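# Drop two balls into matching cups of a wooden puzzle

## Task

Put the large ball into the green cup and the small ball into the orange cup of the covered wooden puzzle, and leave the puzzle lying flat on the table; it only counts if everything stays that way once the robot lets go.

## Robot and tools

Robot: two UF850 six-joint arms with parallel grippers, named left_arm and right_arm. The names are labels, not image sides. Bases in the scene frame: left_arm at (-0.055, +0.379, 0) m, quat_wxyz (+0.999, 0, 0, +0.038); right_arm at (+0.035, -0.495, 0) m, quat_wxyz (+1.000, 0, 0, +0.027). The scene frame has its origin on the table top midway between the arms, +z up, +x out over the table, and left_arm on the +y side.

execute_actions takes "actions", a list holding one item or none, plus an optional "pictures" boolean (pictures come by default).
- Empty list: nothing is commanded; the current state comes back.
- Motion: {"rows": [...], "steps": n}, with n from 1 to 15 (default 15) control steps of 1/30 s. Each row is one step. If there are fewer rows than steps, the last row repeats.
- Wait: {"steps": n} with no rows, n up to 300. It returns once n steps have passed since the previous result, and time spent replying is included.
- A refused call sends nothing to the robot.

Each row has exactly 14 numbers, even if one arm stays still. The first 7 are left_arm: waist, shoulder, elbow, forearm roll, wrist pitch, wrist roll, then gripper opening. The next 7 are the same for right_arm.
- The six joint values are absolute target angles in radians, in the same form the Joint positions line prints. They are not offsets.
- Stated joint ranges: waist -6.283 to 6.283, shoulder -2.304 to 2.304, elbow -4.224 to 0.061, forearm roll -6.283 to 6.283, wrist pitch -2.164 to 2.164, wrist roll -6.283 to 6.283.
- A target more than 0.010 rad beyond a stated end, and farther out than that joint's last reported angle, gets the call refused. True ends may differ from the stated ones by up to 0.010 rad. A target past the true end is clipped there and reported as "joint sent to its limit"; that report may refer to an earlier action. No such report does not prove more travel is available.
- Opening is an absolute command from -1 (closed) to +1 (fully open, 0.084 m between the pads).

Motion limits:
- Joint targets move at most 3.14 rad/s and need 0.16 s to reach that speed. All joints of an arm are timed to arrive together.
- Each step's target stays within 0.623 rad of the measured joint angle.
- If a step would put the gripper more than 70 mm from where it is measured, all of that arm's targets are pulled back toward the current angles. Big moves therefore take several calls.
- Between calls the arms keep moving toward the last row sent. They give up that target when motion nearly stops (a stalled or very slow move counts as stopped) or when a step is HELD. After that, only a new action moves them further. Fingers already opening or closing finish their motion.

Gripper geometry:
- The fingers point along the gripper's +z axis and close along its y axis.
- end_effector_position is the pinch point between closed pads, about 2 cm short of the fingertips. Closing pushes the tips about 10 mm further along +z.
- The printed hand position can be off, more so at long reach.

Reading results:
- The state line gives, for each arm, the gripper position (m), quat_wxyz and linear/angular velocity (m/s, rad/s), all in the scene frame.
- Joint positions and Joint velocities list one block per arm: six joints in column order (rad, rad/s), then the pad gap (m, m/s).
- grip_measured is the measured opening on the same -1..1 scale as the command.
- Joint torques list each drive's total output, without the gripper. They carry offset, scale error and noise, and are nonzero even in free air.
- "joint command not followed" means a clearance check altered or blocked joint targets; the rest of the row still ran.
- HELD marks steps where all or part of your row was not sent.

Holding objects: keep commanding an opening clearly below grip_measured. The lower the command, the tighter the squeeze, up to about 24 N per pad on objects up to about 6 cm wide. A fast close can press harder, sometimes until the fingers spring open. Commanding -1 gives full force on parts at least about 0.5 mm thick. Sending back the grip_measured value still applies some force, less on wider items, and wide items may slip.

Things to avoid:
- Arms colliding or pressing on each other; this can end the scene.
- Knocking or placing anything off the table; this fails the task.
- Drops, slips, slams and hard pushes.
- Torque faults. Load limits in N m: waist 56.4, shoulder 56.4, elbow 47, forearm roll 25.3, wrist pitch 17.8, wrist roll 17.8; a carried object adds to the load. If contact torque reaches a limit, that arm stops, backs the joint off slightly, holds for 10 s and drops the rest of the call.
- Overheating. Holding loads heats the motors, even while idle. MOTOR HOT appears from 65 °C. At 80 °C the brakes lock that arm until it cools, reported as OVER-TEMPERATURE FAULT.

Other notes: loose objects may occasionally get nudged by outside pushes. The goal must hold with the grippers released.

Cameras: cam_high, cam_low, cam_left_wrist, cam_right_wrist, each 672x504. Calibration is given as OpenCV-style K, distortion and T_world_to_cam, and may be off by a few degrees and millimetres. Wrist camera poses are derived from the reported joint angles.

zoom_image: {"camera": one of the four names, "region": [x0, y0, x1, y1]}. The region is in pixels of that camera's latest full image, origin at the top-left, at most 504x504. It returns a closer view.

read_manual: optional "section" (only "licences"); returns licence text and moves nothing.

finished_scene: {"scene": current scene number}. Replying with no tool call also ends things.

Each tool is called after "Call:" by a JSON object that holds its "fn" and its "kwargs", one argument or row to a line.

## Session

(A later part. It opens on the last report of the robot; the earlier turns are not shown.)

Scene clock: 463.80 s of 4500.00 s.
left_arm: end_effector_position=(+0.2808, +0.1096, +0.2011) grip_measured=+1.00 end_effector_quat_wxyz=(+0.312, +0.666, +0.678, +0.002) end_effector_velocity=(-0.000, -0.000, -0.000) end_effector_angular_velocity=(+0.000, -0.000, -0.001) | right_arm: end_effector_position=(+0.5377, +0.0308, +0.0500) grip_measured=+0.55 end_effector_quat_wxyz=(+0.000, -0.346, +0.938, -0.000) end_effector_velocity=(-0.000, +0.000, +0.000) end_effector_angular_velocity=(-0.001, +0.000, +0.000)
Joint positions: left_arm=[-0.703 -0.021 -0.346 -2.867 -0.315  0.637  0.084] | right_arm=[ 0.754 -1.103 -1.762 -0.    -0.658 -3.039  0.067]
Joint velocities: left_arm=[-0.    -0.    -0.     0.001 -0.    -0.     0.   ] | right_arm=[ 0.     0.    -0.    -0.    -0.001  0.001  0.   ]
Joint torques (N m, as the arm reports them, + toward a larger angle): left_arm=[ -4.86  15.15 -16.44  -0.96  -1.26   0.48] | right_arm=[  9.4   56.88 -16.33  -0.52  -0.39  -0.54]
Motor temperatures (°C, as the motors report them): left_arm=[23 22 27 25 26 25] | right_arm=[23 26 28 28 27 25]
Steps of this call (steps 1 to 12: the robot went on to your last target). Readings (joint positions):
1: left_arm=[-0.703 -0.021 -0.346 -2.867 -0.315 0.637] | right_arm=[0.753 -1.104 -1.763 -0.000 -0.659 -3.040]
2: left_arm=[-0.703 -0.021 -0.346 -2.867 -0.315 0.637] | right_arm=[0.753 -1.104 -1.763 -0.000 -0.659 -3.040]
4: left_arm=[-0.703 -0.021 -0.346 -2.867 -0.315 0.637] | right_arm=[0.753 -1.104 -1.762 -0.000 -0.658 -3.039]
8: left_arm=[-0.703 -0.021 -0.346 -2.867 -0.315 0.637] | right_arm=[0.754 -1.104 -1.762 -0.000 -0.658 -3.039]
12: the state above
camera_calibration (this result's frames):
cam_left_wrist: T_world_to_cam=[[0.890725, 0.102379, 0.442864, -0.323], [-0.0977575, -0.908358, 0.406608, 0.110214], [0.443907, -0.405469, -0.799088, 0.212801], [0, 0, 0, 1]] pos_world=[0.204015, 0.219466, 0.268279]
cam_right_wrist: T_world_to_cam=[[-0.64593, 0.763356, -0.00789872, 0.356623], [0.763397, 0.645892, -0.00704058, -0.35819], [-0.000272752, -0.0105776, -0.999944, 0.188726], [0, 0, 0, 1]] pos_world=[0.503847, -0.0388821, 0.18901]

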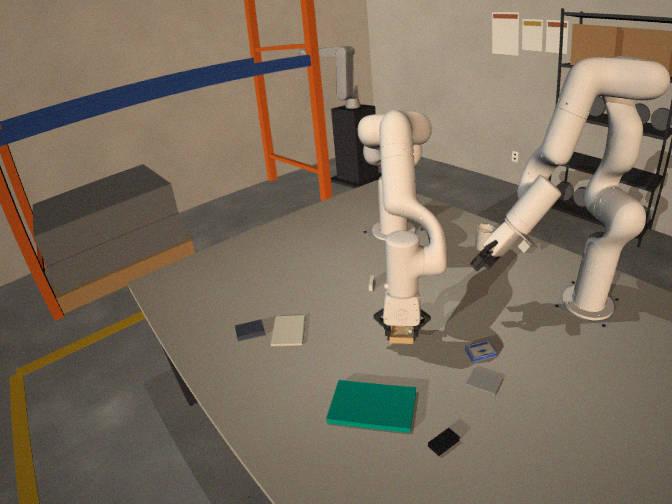

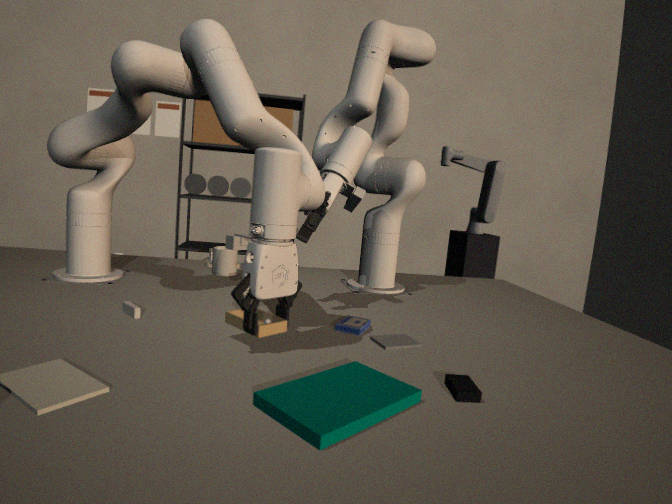

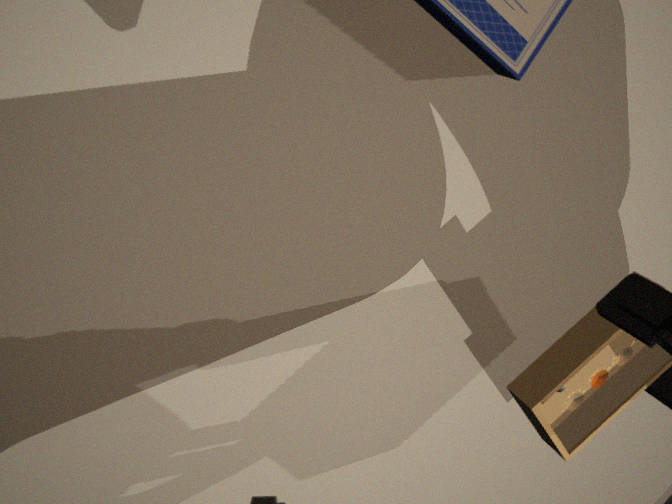

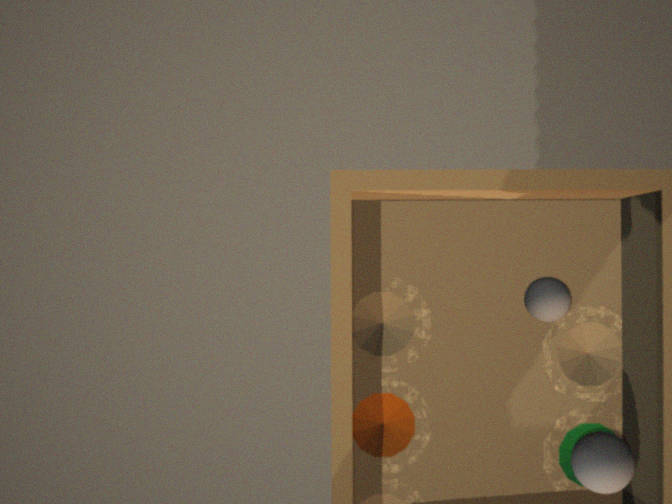

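Call:
{"fn": "execute_actions", "kwargs": {
  "actions": []
}}

Scene clock: 486.33 s of 4500.00 s.
left_arm: end_effector_position=(+0.2808, +0.1096, +0.2011) grip_measured=+1.00 end_effector_quat_wxyz=(+0.312, +0.666, +0.678, +0.002) end_effector_velocity=(+0.000, -0.000, +0.000) end_effector_angular_velocity=(-0.000, -0.000, -0.000) | right_arm: end_effector_position=(+0.5377, +0.0309, +0.0500) grip_measured=+0.55 end_effector_quat_wxyz=(+0.000, -0.346, +0.938, -0.000) end_effector_velocity=(-0.001, -0.001, -0.000) end_effector_angular_velocity=(-0.003, +0.002, +0.001)
Joint positions: left_arm=[-0.703 -0.021 -0.346 -2.867 -0.315  0.637  0.084] | right_arm=[ 0.754 -1.103 -1.762  0.    -0.658 -3.039  0.067]
Joint velocities: left_arm=[ 0.  0.  0.  0.  0.  0. -0.] | right_arm=[ 0.    -0.     0.001 -0.001 -0.003 -0.     0.   ]
Joint torques (N m, as the arm reports them, + toward a larger angle): left_arm=[ -4.93  15.55 -16.53  -0.83  -1.26   0.47] | right_arm=[  8.96  58.25 -16.38  -0.95  -0.21  -0.42]
Motor temperatures (°C, as the motors report them): left_arm=[23 22 27 25 26 25] | right_arm=[23 26 28 28 27 25]
Steps of this call (steps 1 to 15: the robot went on to your last target; steps 16 to 90: nothing new was sent; then 19.53 s passed at rest). Readings (joint positions):
1: left_arm=[-0.703 -0.021 -0.346 -2.867 -0.315 0.637] | right_arm=[0.754 -1.103 -1.762 -0.000 -0.658 -3.039]
2: left_arm=[-0.703 -0.021 -0.346 -2.867 -0.315 0.637] | right_arm=[0.754 -1.103 -1.762 -0.000 -0.658 -3.039]
4: left_arm=[-0.703 -0.021 -0.346 -2.867 -0.315 0.637] | right_arm=[0.754 -1.103 -1.762 -0.000 -0.658 -3.039]
8: left_arm=[-0.703 -0.021 -0.346 -2.867 -0.315 0.637] | right_arm=[0.754 -1.103 -1.762 -0.000 -0.658 -3.039]
90: the state above
All arms were judged still, so your last target was given up. Only a new action makes them travel on or press farther. Fingers that are still opening or closing keep moving.
camera_calibration (this result's frames):
cam_left_wrist: T_world_to_cam=[[0.890724, 0.102379, 0.442864, -0.323001], [-0.0977573, -0.908358, 0.406608, 0.110214], [0.443907, -0.405469, -0.799088, 0.212801], [0, 0, 0, 1]] pos_world=[0.204015, 0.219466, 0.268279]
cam_right_wrist: T_world_to_cam=[[-0.645952, 0.763337, -0.00789856, 0.356606], [0.763378, 0.645913, -0.00705319, -0.358159], [-0.000282177, -0.0105856, -0.999944, 0.188738], [0, 0, 0, 1]] pos_world=[0.503814, -0.0388726, 0.189018]

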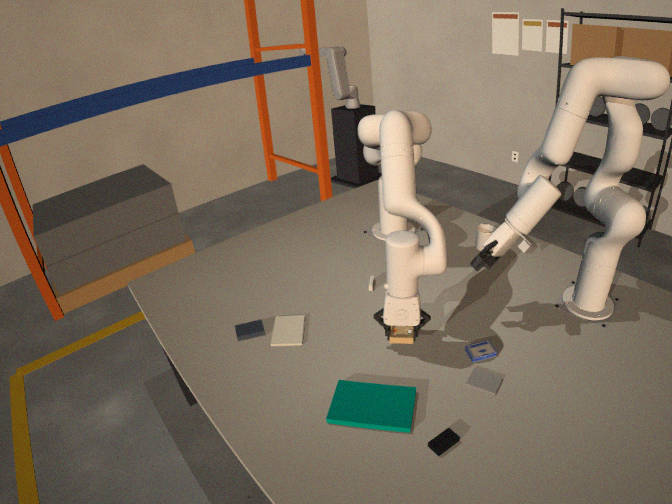

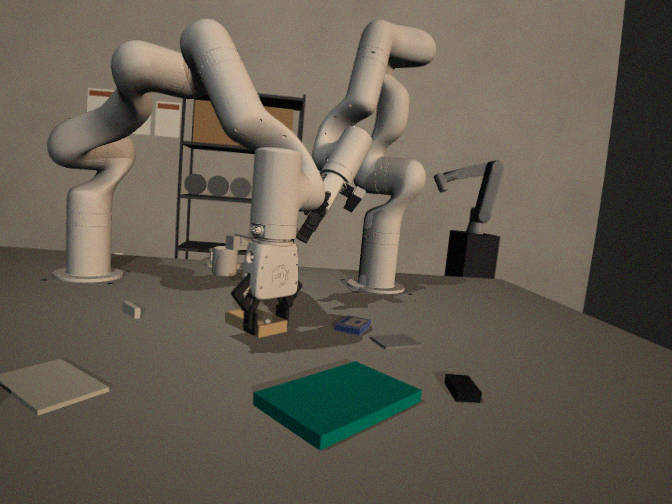

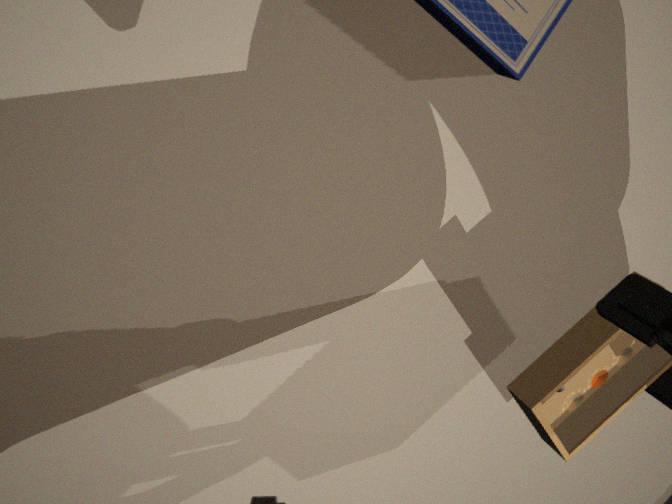

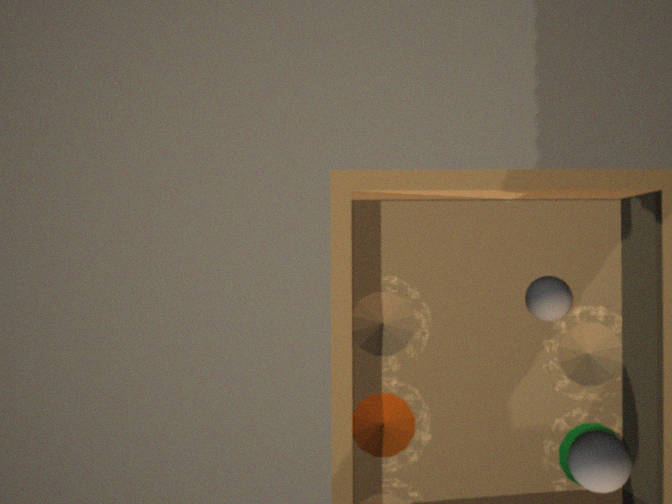

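Call:
{"fn": "execute_actions", "kwargs": {
  "actions": []
}}

Scene clock: 508.33 s of 4500.00 s.
left_arm: end_effector_position=(+0.2808, +0.1096, +0.2011) grip_measured=+1.00 end_effector_quat_wxyz=(+0.312, +0.666, +0.678, +0.002) end_effector_velocity=(+0.000, -0.000, +0.000) end_effector_angular_velocity=(-0.001, -0.001, +0.000) | right_arm: end_effector_position=(+0.5377, +0.0309, +0.0500) grip_measured=+0.55 end_effector_quat_wxyz=(+0.000, -0.346, +0.938, -0.000) end_effector_velocity=(-0.000, +0.000, -0.000) end_effector_angular_velocity=(+0.000, +0.001, -0.001)
Joint positions: left_arm=[-0.703 -0.021 -0.346 -2.867 -0.315  0.637  0.084] | right_arm=[ 0.754 -1.103 -1.762  0.    -0.658 -3.039  0.067]
Joint velocities: left_arm=[-0.     0.001 -0.    -0.    -0.    -0.     0.   ] | right_arm=[ 0.    -0.     0.     0.002 -0.    -0.    -0.   ]
Joint torques (N m, as the arm reports them, + toward a larger angle): left_arm=[ -4.54  15.6  -16.31  -0.82  -1.23   0.5 ] | right_arm=[  9.31  56.74 -16.38  -0.5   -0.26  -0.45]
Motor temperatures (°C, as the motors report them): left_arm=[23 22 27 25 26 25] | right_arm=[23 26 28 28 27 25]
Steps of this call (steps 1 to 90: nothing new was sent; then 19.00 s passed at rest). Readings (joint positions):
1: left_arm=[-0.703 -0.021 -0.346 -2.867 -0.315 0.637] | right_arm=[0.754 -1.103 -1.762 -0.000 -0.658 -3.039]
2: left_arm=[-0.703 -0.021 -0.346 -2.867 -0.315 0.637] | right_arm=[0.754 -1.103 -1.762 0.000 -0.658 -3.039]
4: left_arm=[-0.703 -0.021 -0.346 -2.867 -0.315 0.637] | right_arm=[0.754 -1.103 -1.762 0.000 -0.658 -3.039]
8: left_arm=[-0.703 -0.021 -0.346 -2.867 -0.315 0.637] | right_arm=[0.754 -1.103 -1.762 -0.000 -0.658 -3.039]
90: the state above
camera_calibration (this result's frames):
cam_left_wrist: T_world_to_cam=[[0.890724, 0.102379, 0.442864, -0.323001], [-0.0977574, -0.908358, 0.406608, 0.110213], [0.443907, -0.405469, -0.799088, 0.212801], [0, 0, 0, 1]] pos_world=[0.204015, 0.219466, 0.268279]
cam_right_wrist: T_world_to_cam=[[-0.645952, 0.763337, -0.00789862, 0.356606], [0.763378, 0.645913, -0.00705335, -0.358159], [-0.000282265, -0.0105858, -0.999944, 0.188738], [0, 0, 0, 1]] pos_world=[0.503814, -0.0388727, 0.189018]

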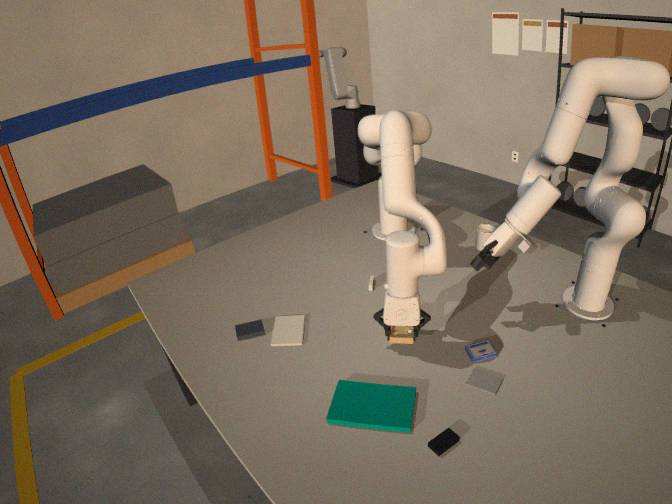

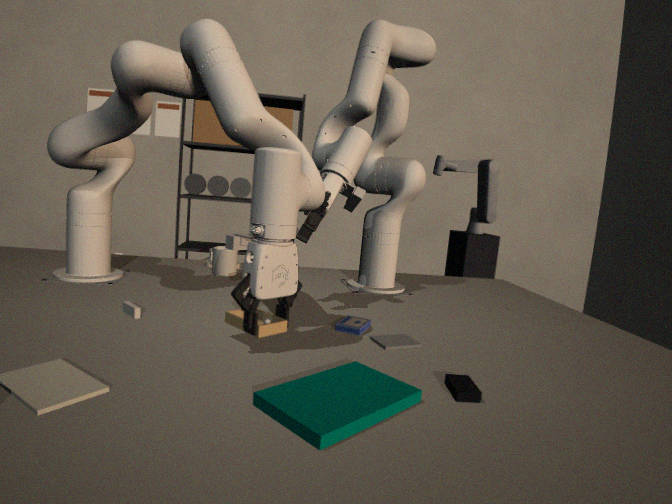

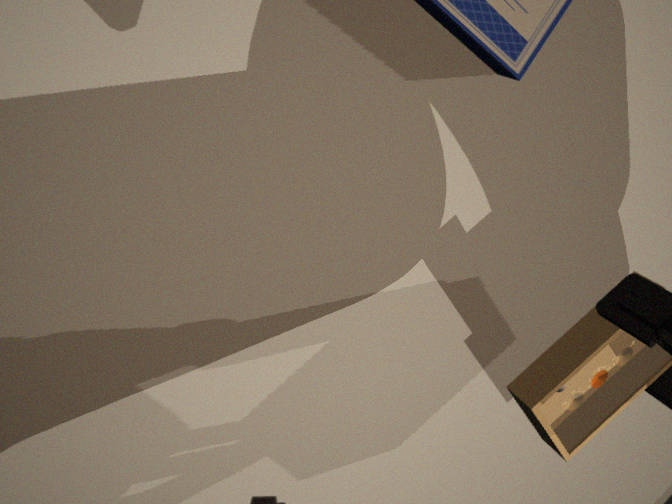

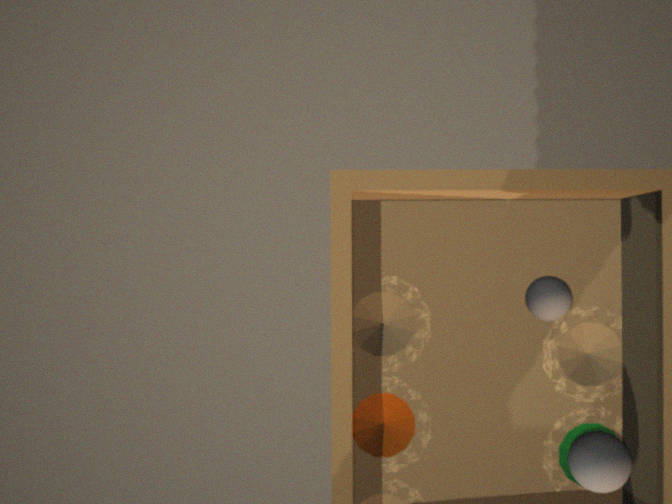

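Call:
{"fn": "execute_actions", "kwargs": {
  "actions": [
    {"rows": [[-0.703,-0.021,-0.346,-2.867,-0.315,0.637,1,0.7914,-1.0109,-1.5840,0,-0.5731,-3.0016,0.0]], "steps": 15}
  ],
  "pictures": false
}}

Call:
{"fn": "execute_actions", "kwargs": {
  "actions": [
    {"steps": 15}
  ]
}}

Scene clock: 550.67 s of 4500.00 s.
left_arm: end_effector_position=(+0.2808, +0.1096, +0.2011) grip_measured=+1.00 end_effector_quat_wxyz=(+0.312, +0.666, +0.678, +0.002) end_effector_velocity=(+0.000, +0.000, -0.000) end_effector_angular_velocity=(-0.000, +0.000, +0.001) | right_arm: end_effector_position=(+0.4920, +0.0197, +0.0500) grip_measured=+0.55 end_effector_quat_wxyz=(+0.000, -0.346, +0.938, +0.000) end_effector_velocity=(-0.007, -0.001, +0.000) end_effector_angular_velocity=(+0.004, -0.003, -0.001)
Joint positions: left_arm=[-0.703 -0.021 -0.346 -2.867 -0.315  0.637  0.084] | right_arm=[ 0.791 -1.013 -1.587 -0.    -0.574 -3.002  0.067]
Joint velocities: left_arm=[-0.    -0.    -0.    -0.001 -0.    -0.    -0.   ] | right_arm=[ 0.006  0.014  0.027  0.001  0.017  0.006 -0.   ]
Joint torques (N m, as the arm reports them, + toward a larger angle): left_arm=[ -4.83  15.49 -16.42  -0.96  -1.2    0.47] | right_arm=[ 10.15  53.7  -16.53  -0.64  -0.41  -0.5 ]
Motor temperatures (°C, as the motors report them): left_arm=[23 22 27 25 26 25] | right_arm=[23 25 28 28 27 25]
Steps of this call (steps 1 to 90: nothing new was sent; then 38.83 s passed at rest; steps 91 to 105: all 15 steps of this action). Readings (joint positions):
91: left_arm=[-0.703 -0.021 -0.346 -2.867 -0.315 0.637] | right_arm=[0.754 -1.103 -1.761 0.000 -0.658 -3.039]
92: left_arm=[-0.703 -0.021 -0.346 -2.867 -0.315 0.637] | right_arm=[0.755 -1.100 -1.755 0.000 -0.655 -3.038]
94: left_arm=[-0.703 -0.021 -0.346 -2.867 -0.315 0.637] | right_arm=[0.763 -1.077 -1.711 -0.000 -0.633 -3.028]
98: left_arm=[-0.703 -0.021 -0.346 -2.867 -0.315 0.637] | right_arm=[0.786 -1.026 -1.615 0.000 -0.589 -3.008]
105: the state above

Scene clock: 551.17 s of 4500.00 s.
left_arm: end_effector_position=(+0.2808, +0.1096, +0.2011) grip_measured=+1.00 end_effector_quat_wxyz=(+0.312, +0.666, +0.678, +0.002) end_effector_velocity=(+0.000, +0.000, +0.000) end_effector_angular_velocity=(-0.000, -0.000, +0.001) | right_arm: end_effector_position=(+0.4911, +0.0195, +0.0500) grip_measured=+0.55 end_effector_quat_wxyz=(+0.000, -0.346, +0.938, -0.000) end_effector_velocity=(+0.000, +0.000, +0.000) end_effector_angular_velocity=(+0.000, -0.001, +0.002)
Joint positions: left_arm=[-0.703 -0.021 -0.346 -2.867 -0.315  0.637  0.084] | right_arm=[ 0.791 -1.011 -1.584  0.    -0.573 -3.002  0.067]
Joint velocities: left_arm=[ 0.     0.     0.    -0.001 -0.     0.    -0.   ] | right_arm=[ 0.     0.    -0.    -0.001 -0.    -0.001 -0.   ]
Joint torques (N m, as the arm reports them, + toward a larger angle): left_arm=[ -4.74  15.5  -15.92  -1.2   -1.25   0.46] | right_arm=[  9.39  55.28 -15.46  -0.49  -0.3   -0.44]
Motor temperatures (°C, as the motors report them): left_arm=[23 22 27 25 26 25] | right_arm=[23 25 28 28 27 25]
Steps of this call (steps 1 to 15: the robot went on to your last target). Readings (joint positions):
1: left_arm=[-0.703 -0.021 -0.346 -2.867 -0.315 0.637] | right_arm=[0.791 -1.012 -1.586 -0.000 -0.574 -3.002]
2: left_arm=[-0.703 -0.021 -0.346 -2.867 -0.315 0.637] | right_arm=[0.791 -1.012 -1.586 -0.000 -0.574 -3.002]
4: left_arm=[-0.703 -0.021 -0.346 -2.867 -0.315 0.637] | right_arm=[0.791 -1.011 -1.585 -0.000 -0.573 -3.002]
8: left_arm=[-0.703 -0.021 -0.346 -2.867 -0.315 0.637] | right_arm=[0.791 -1.011 -1.584 0.000 -0.573 -3.002]
15: the state above
All arms were judged still, so your last target was given up. Only a new action makes them travel on or press farther. Fingers that are still opening or closing keep moving.
camera_calibration (this result's frames):
cam_left_wrist: T_world_to_cam=[[0.890724, 0.102379, 0.442864, -0.323001], [-0.0977575, -0.908358, 0.406608, 0.110214], [0.443907, -0.405469, -0.799088, 0.212801], [0, 0, 0, 1]] pos_world=[0.204015, 0.219466, 0.268279]
cam_right_wrist: T_world_to_cam=[[-0.645942, 0.763346, -0.00789814, 0.335138], [0.763387, 0.645903, -0.00704368, -0.315229], [-0.000275335, -0.0105791, -0.999944, 0.188658], [0, 0, 0, 1]] pos_world=[0.457173, -0.0502224, 0.189074]

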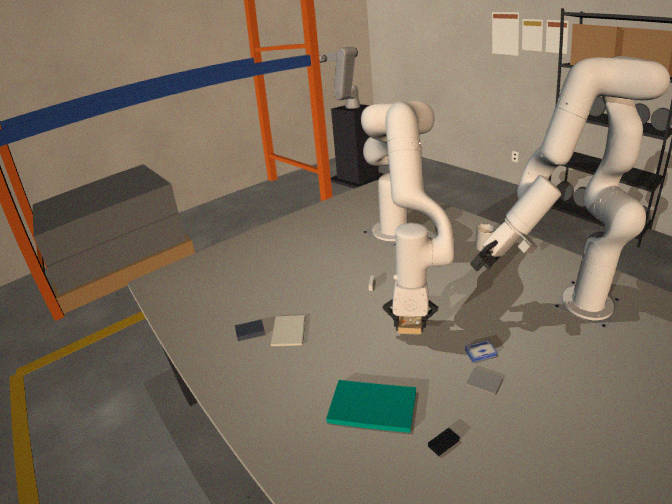

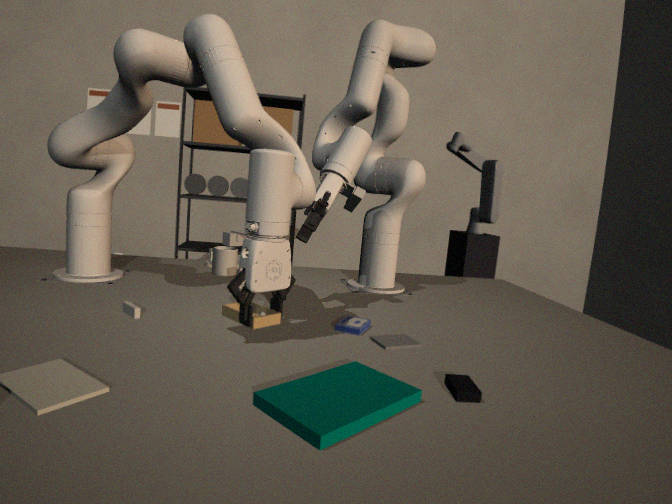

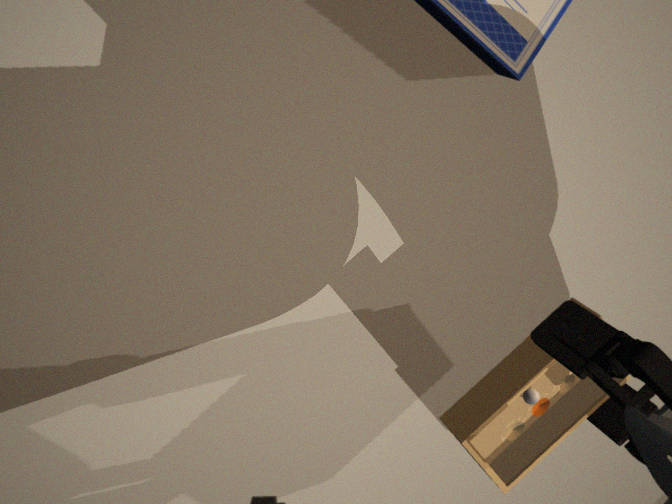

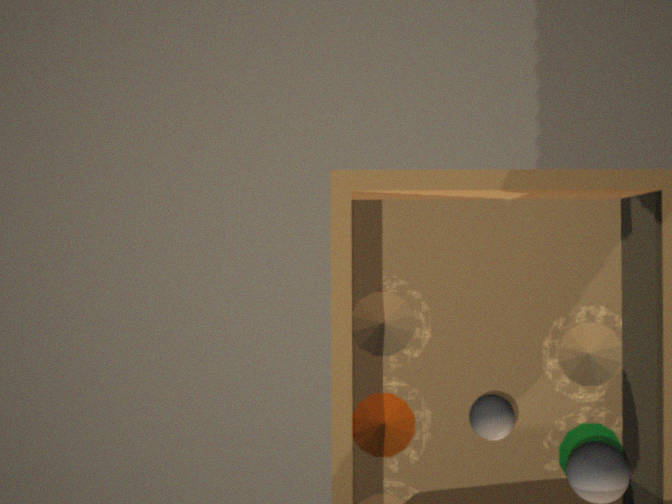

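Call:
{"fn": "execute_actions", "kwargs": {
  "actions": []
}}

Call:
{"fn": "zoom_image", "kwargs": {
  "camera": "cam_right_wrist",
  "region": [330, 260, 672, 504]
}}

Scene clock: 555.63 s of 4500.00 s.
left_arm: end_effector_position=(+0.2808, +0.1096, +0.2011) grip_measured=+1.00 end_effector_quat_wxyz=(+0.312, +0.666, +0.678, +0.002) end_effector_velocity=(-0.000, +0.000, -0.000) end_effector_angular_velocity=(+0.001, +0.000, -0.000) | right_arm: end_effector_position=(+0.4911, +0.0195, +0.0500) grip_measured=+0.55 end_effector_quat_wxyz=(+0.000, -0.346, +0.938, -0.000) end_effector_velocity=(+0.000, -0.000, -0.000) end_effector_angular_velocity=(+0.000, -0.001, +0.001)
Joint positions: left_arm=[-0.703 -0.021 -0.346 -2.867 -0.315  0.637  0.084] | right_arm=[ 0.791 -1.011 -1.584 -0.    -0.573 -3.002  0.067]
Joint velocities: left_arm=[ 0.    -0.001  0.     0.     0.     0.     0.   ] | right_arm=[-0.     0.     0.    -0.001  0.002 -0.     0.   ]
Joint torques (N m, as the arm reports them, + toward a larger angle): left_arm=[ -4.84  15.18 -16.19  -1.1   -1.27   0.48] | right_arm=[  9.28  54.23 -15.82  -0.79  -0.38  -0.42]
Motor temperatures (°C, as the motors report them): left_arm=[23 22 27 25 26 25] | right_arm=[23 25 28 28 27 25]
Steps of this call (steps 1 to 134: nothing new was sent). Readings (joint positions):
1: left_arm=[-0.703 -0.021 -0.346 -2.867 -0.315 0.637] | right_arm=[0.791 -1.011 -1.584 -0.000 -0.573 -3.002]
2: left_arm=[-0.703 -0.021 -0.346 -2.867 -0.315 0.637] | right_arm=[0.791 -1.011 -1.584 -0.000 -0.573 -3.002]
4: left_arm=[-0.703 -0.021 -0.346 -2.867 -0.315 0.637] | right_arm=[0.791 -1.011 -1.584 0.000 -0.573 -3.002]
8: left_arm=[-0.703 -0.021 -0.346 -2.867 -0.315 0.637] | right_arm=[0.791 -1.011 -1.584 0.000 -0.573 -3.002]
134: the state above
camera_calibration (this result's frames):
cam_left_wrist: T_world_to_cam=[[0.890725, 0.102379, 0.442864, -0.323], [-0.0977574, -0.908358, 0.406608, 0.110214], [0.443907, -0.405469, -0.799088, 0.212801], [0, 0, 0, 1]] pos_world=[0.204015, 0.219466, 0.268279]
cam_right_wrist: T_world_to_cam=[[-0.645952, 0.763337, -0.00789967, 0.335132], [0.763378, 0.645914, -0.0070529, -0.315211], [-0.000281237, -0.0105863, -0.999944, 0.188665], [0, 0, 0, 1]] pos_world=[0.457158, -0.0502223, 0.189079]

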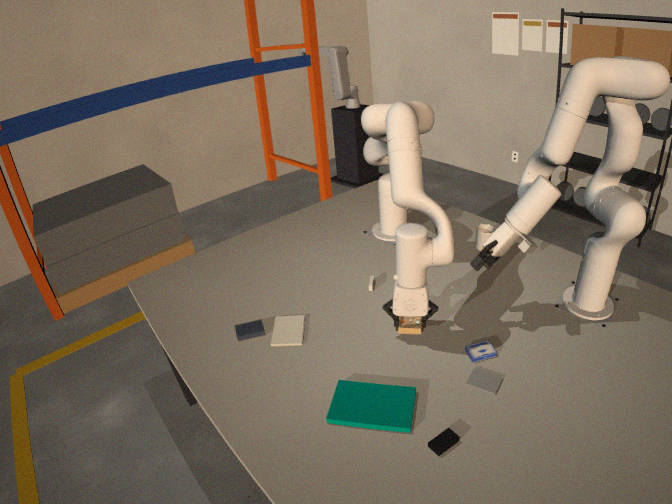

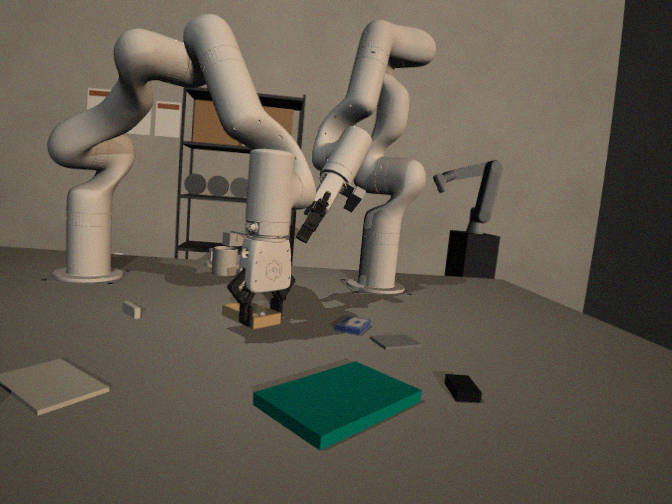

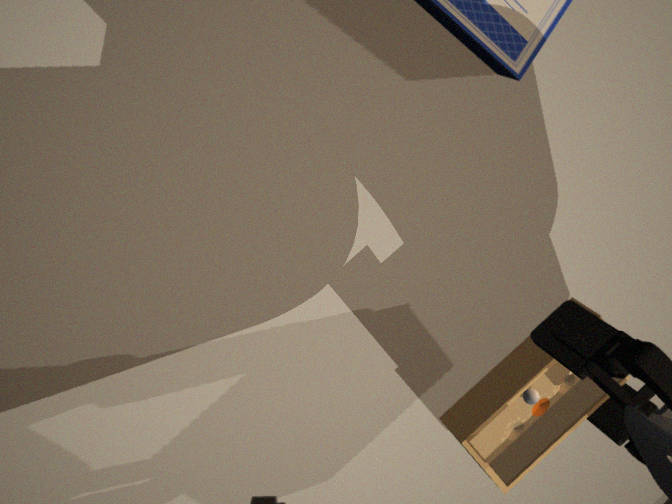

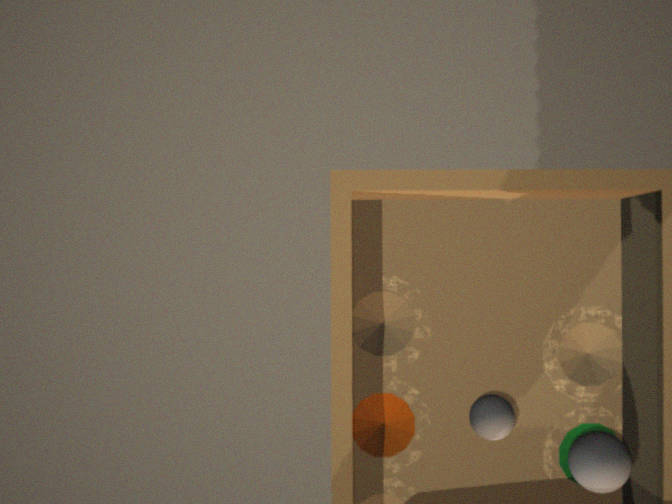

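Region (330, 260, 672, 504) of cam_right_wrist's 672x504 image, scaled by 1.474, with more detail than that image has; it fills the top 360 rows of this view, and the rest is white.

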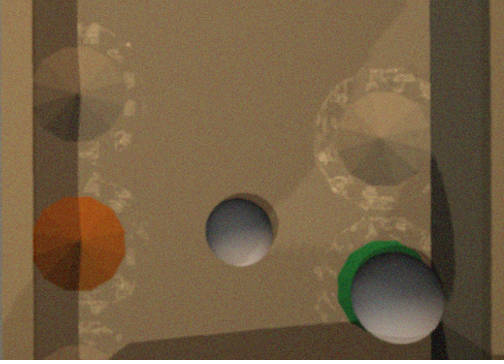

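Call:
{"fn": "execute_actions", "kwargs": {
  "actions": [
    {"rows": [[-0.703,-0.021,-0.346,-2.867,-0.315,0.637,1,0.7914,-1.0109,-1.5840,0.0067,-0.5731,-3.0073,0.0],[-0.703,-0.021,-0.346,-2.867,-0.315,0.637,1,0.7914,-1.0109,-1.5840,0.0245,-0.5732,-3.0222,0.0],[-0.703,-0.021,-0.346,-2.867,-0.315,0.637,1,0.7914,-1.0109,-1.5840,0.0496,-0.5732,-3.0432,0.0],[-0.703,-0.021,-0.346,-2.867,-0.315,0.637,1,0.7914,-1.0109,-1.5840,0.0785,-0.5733,-3.0674,0.0],[-0.703,-0.021,-0.346,-2.867,-0.315,0.637,1,0.7914,-1.0109,-1.5840,0.1073,-0.5734,-3.0916,0.0],[-0.703,-0.021,-0.346,-2.867,-0.315,0.637,1,0.7914,-1.0109,-1.5840,0.1324,-0.5734,-3.1126,0.0],[-0.703,-0.021,-0.346,-2.867,-0.315,0.637,1,0.7914,-1.0109,-1.5840,0.1502,-0.5735,-3.1275,0.0],[-0.703,-0.021,-0.346,-2.867,-0.315,0.637,1,0.7914,-1.0109,-1.5840,0.1569,-0.5735,-3.1332,0.0]], "steps": 15}
  ],
  "pictures": false
}}

Call:
{"fn": "execute_actions", "kwargs": {
  "actions": [
    {"steps": 15}
  ]
}}

Scene clock: 596.30 s of 4500.00 s.
left_arm: end_effector_position=(+0.2808, +0.1096, +0.2011) grip_measured=+1.00 end_effector_quat_wxyz=(+0.312, +0.666, +0.678, +0.002) end_effector_velocity=(+0.000, -0.000, +0.000) end_effector_angular_velocity=(-0.001, -0.001, +0.000) | right_arm: end_effector_position=(+0.4769, +0.0336, +0.0509) grip_measured=+0.55 end_effector_quat_wxyz=(-0.017, -0.345, +0.938, +0.037) end_effector_velocity=(-0.006, +0.005, +0.000) end_effector_angular_velocity=(+0.022, +0.022, +0.005)
Joint positions: left_arm=[-0.703 -0.021 -0.346 -2.867 -0.315  0.637  0.084] | right_arm=[ 0.791 -1.011 -1.584  0.151 -0.573 -3.128  0.067]
Joint velocities: left_arm=[-0.     0.001 -0.    -0.    -0.    -0.     0.   ] | right_arm=[-0.    -0.     0.001  0.058 -0.001 -0.054  0.   ]
Joint torques (N m, as the arm reports them, + toward a larger angle): left_arm=[ -4.26  15.3  -16.33  -0.89  -1.25   0.49] | right_arm=[  8.73  54.28 -15.43  -1.25  -0.35  -0.26]
Motor temperatures (°C, as the motors report them): left_arm=[23 22 27 25 26 25] | right_arm=[23 25 28 28 27 25]
Steps of this call (steps 1 to 90: nothing new was sent; then 37.17 s passed at rest; steps 91 to 105: all 15 steps of this action). Readings (joint positions):
91: left_arm=[-0.703 -0.021 -0.346 -2.867 -0.315 0.637] | right_arm=[0.791 -1.011 -1.584 0.000 -0.573 -3.002]
92: left_arm=[-0.703 -0.021 -0.346 -2.867 -0.315 0.637] | right_arm=[0.791 -1.011 -1.584 0.002 -0.573 -3.003]
94: left_arm=[-0.703 -0.021 -0.346 -2.867 -0.315 0.637] | right_arm=[0.791 -1.011 -1.584 0.015 -0.573 -3.015]
98: left_arm=[-0.703 -0.021 -0.346 -2.867 -0.315 0.637] | right_arm=[0.791 -1.011 -1.584 0.087 -0.573 -3.075]
105: the state above

Scene clock: 596.80 s of 4500.00 s.
left_arm: end_effector_position=(+0.2808, +0.1096, +0.2011) grip_measured=+1.00 end_effector_quat_wxyz=(+0.312, +0.666, +0.678, +0.002) end_effector_velocity=(+0.000, -0.000, +0.000) end_effector_angular_velocity=(-0.000, -0.000, +0.001) | right_arm: end_effector_position=(+0.4764, +0.0342, +0.0509) grip_measured=+0.55 end_effector_quat_wxyz=(-0.018, -0.345, +0.937, +0.039) end_effector_velocity=(+0.000, +0.001, +0.000) end_effector_angular_velocity=(+0.001, +0.000, -0.001)
Joint positions: left_arm=[-0.703 -0.021 -0.346 -2.867 -0.315  0.637  0.084] | right_arm=[ 0.791 -1.011 -1.584  0.157 -0.573 -3.133  0.067]
Joint velocities: left_arm=[-0.  0.  0. -0. -0. -0.  0.] | right_arm=[ 0.     0.    -0.001  0.002 -0.    -0.001  0.   ]
Joint torques (N m, as the arm reports them, + toward a larger angle): left_arm=[ -4.79  15.4  -16.21  -1.07  -1.23   0.47] | right_arm=[  8.99  54.45 -15.11  -0.69  -0.29  -0.45]
Motor temperatures (°C, as the motors report them): left_arm=[23 22 27 25 26 25] | right_arm=[23 25 28 28 27 25]
Steps of this call (steps 1 to 15: the robot went on to your last target). Readings (joint positions):
1: left_arm=[-0.703 -0.021 -0.346 -2.867 -0.315 0.637] | right_arm=[0.791 -1.011 -1.584 0.152 -0.573 -3.130]
2: left_arm=[-0.703 -0.021 -0.346 -2.867 -0.315 0.637] | right_arm=[0.791 -1.011 -1.584 0.154 -0.573 -3.131]
4: left_arm=[-0.703 -0.021 -0.346 -2.867 -0.315 0.637] | right_arm=[0.791 -1.011 -1.584 0.155 -0.573 -3.132]
8: left_arm=[-0.703 -0.021 -0.346 -2.867 -0.315 0.637] | right_arm=[0.791 -1.011 -1.584 0.156 -0.573 -3.133]
15: the state above
All arms were judged still, so your last target was given up. Only a new action makes them travel on or press farther. Fingers that are still opening or closing keep moving.
camera_calibration (this result's frames):
cam_left_wrist: T_world_to_cam=[[0.890725, 0.102379, 0.442864, -0.323], [-0.0977574, -0.908358, 0.406608, 0.110214], [0.443907, -0.405469, -0.799088, 0.212801], [0, 0, 0, 1]] pos_world=[0.204015, 0.219466, 0.268279]
cam_right_wrist: T_world_to_cam=[[-0.643676, 0.761442, 0.0767315, 0.309126], [0.762918, 0.646342, -0.014076, -0.312925], [-0.0603129, 0.0494794, -0.996952, 0.216091], [0, 0, 0, 1]] pos_world=[0.450746, -0.043817, 0.187308]

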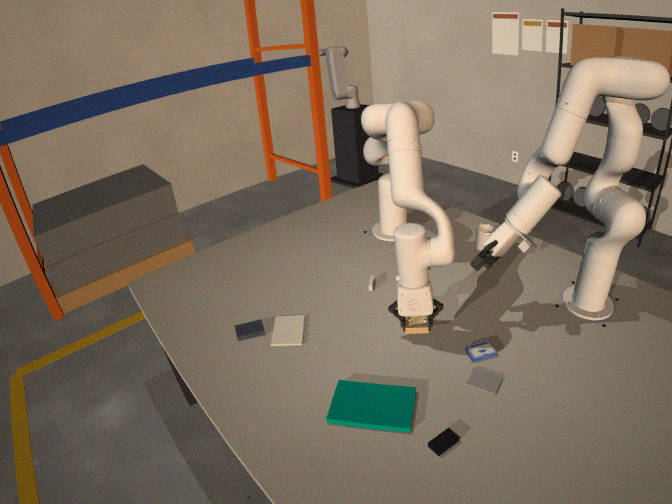

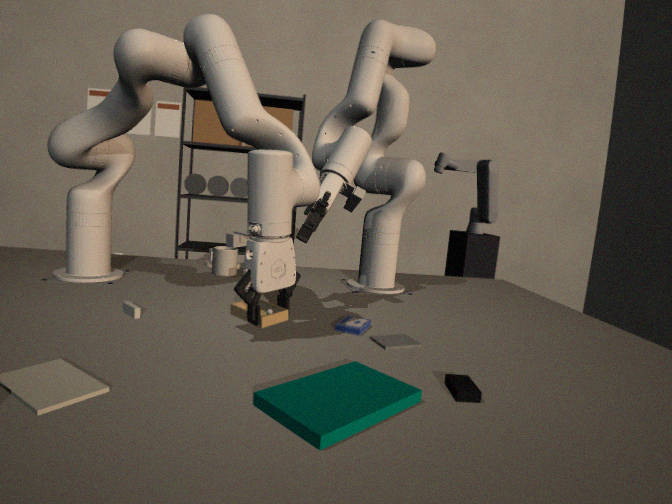

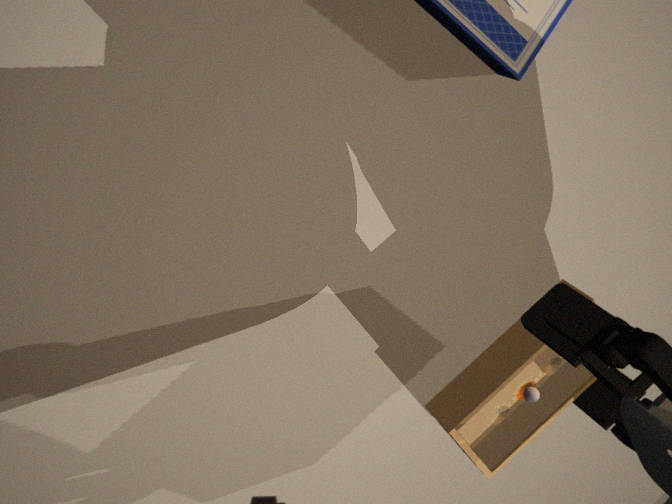

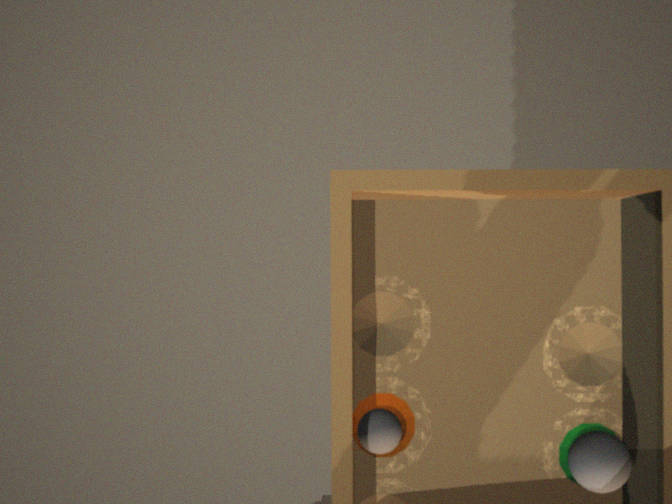

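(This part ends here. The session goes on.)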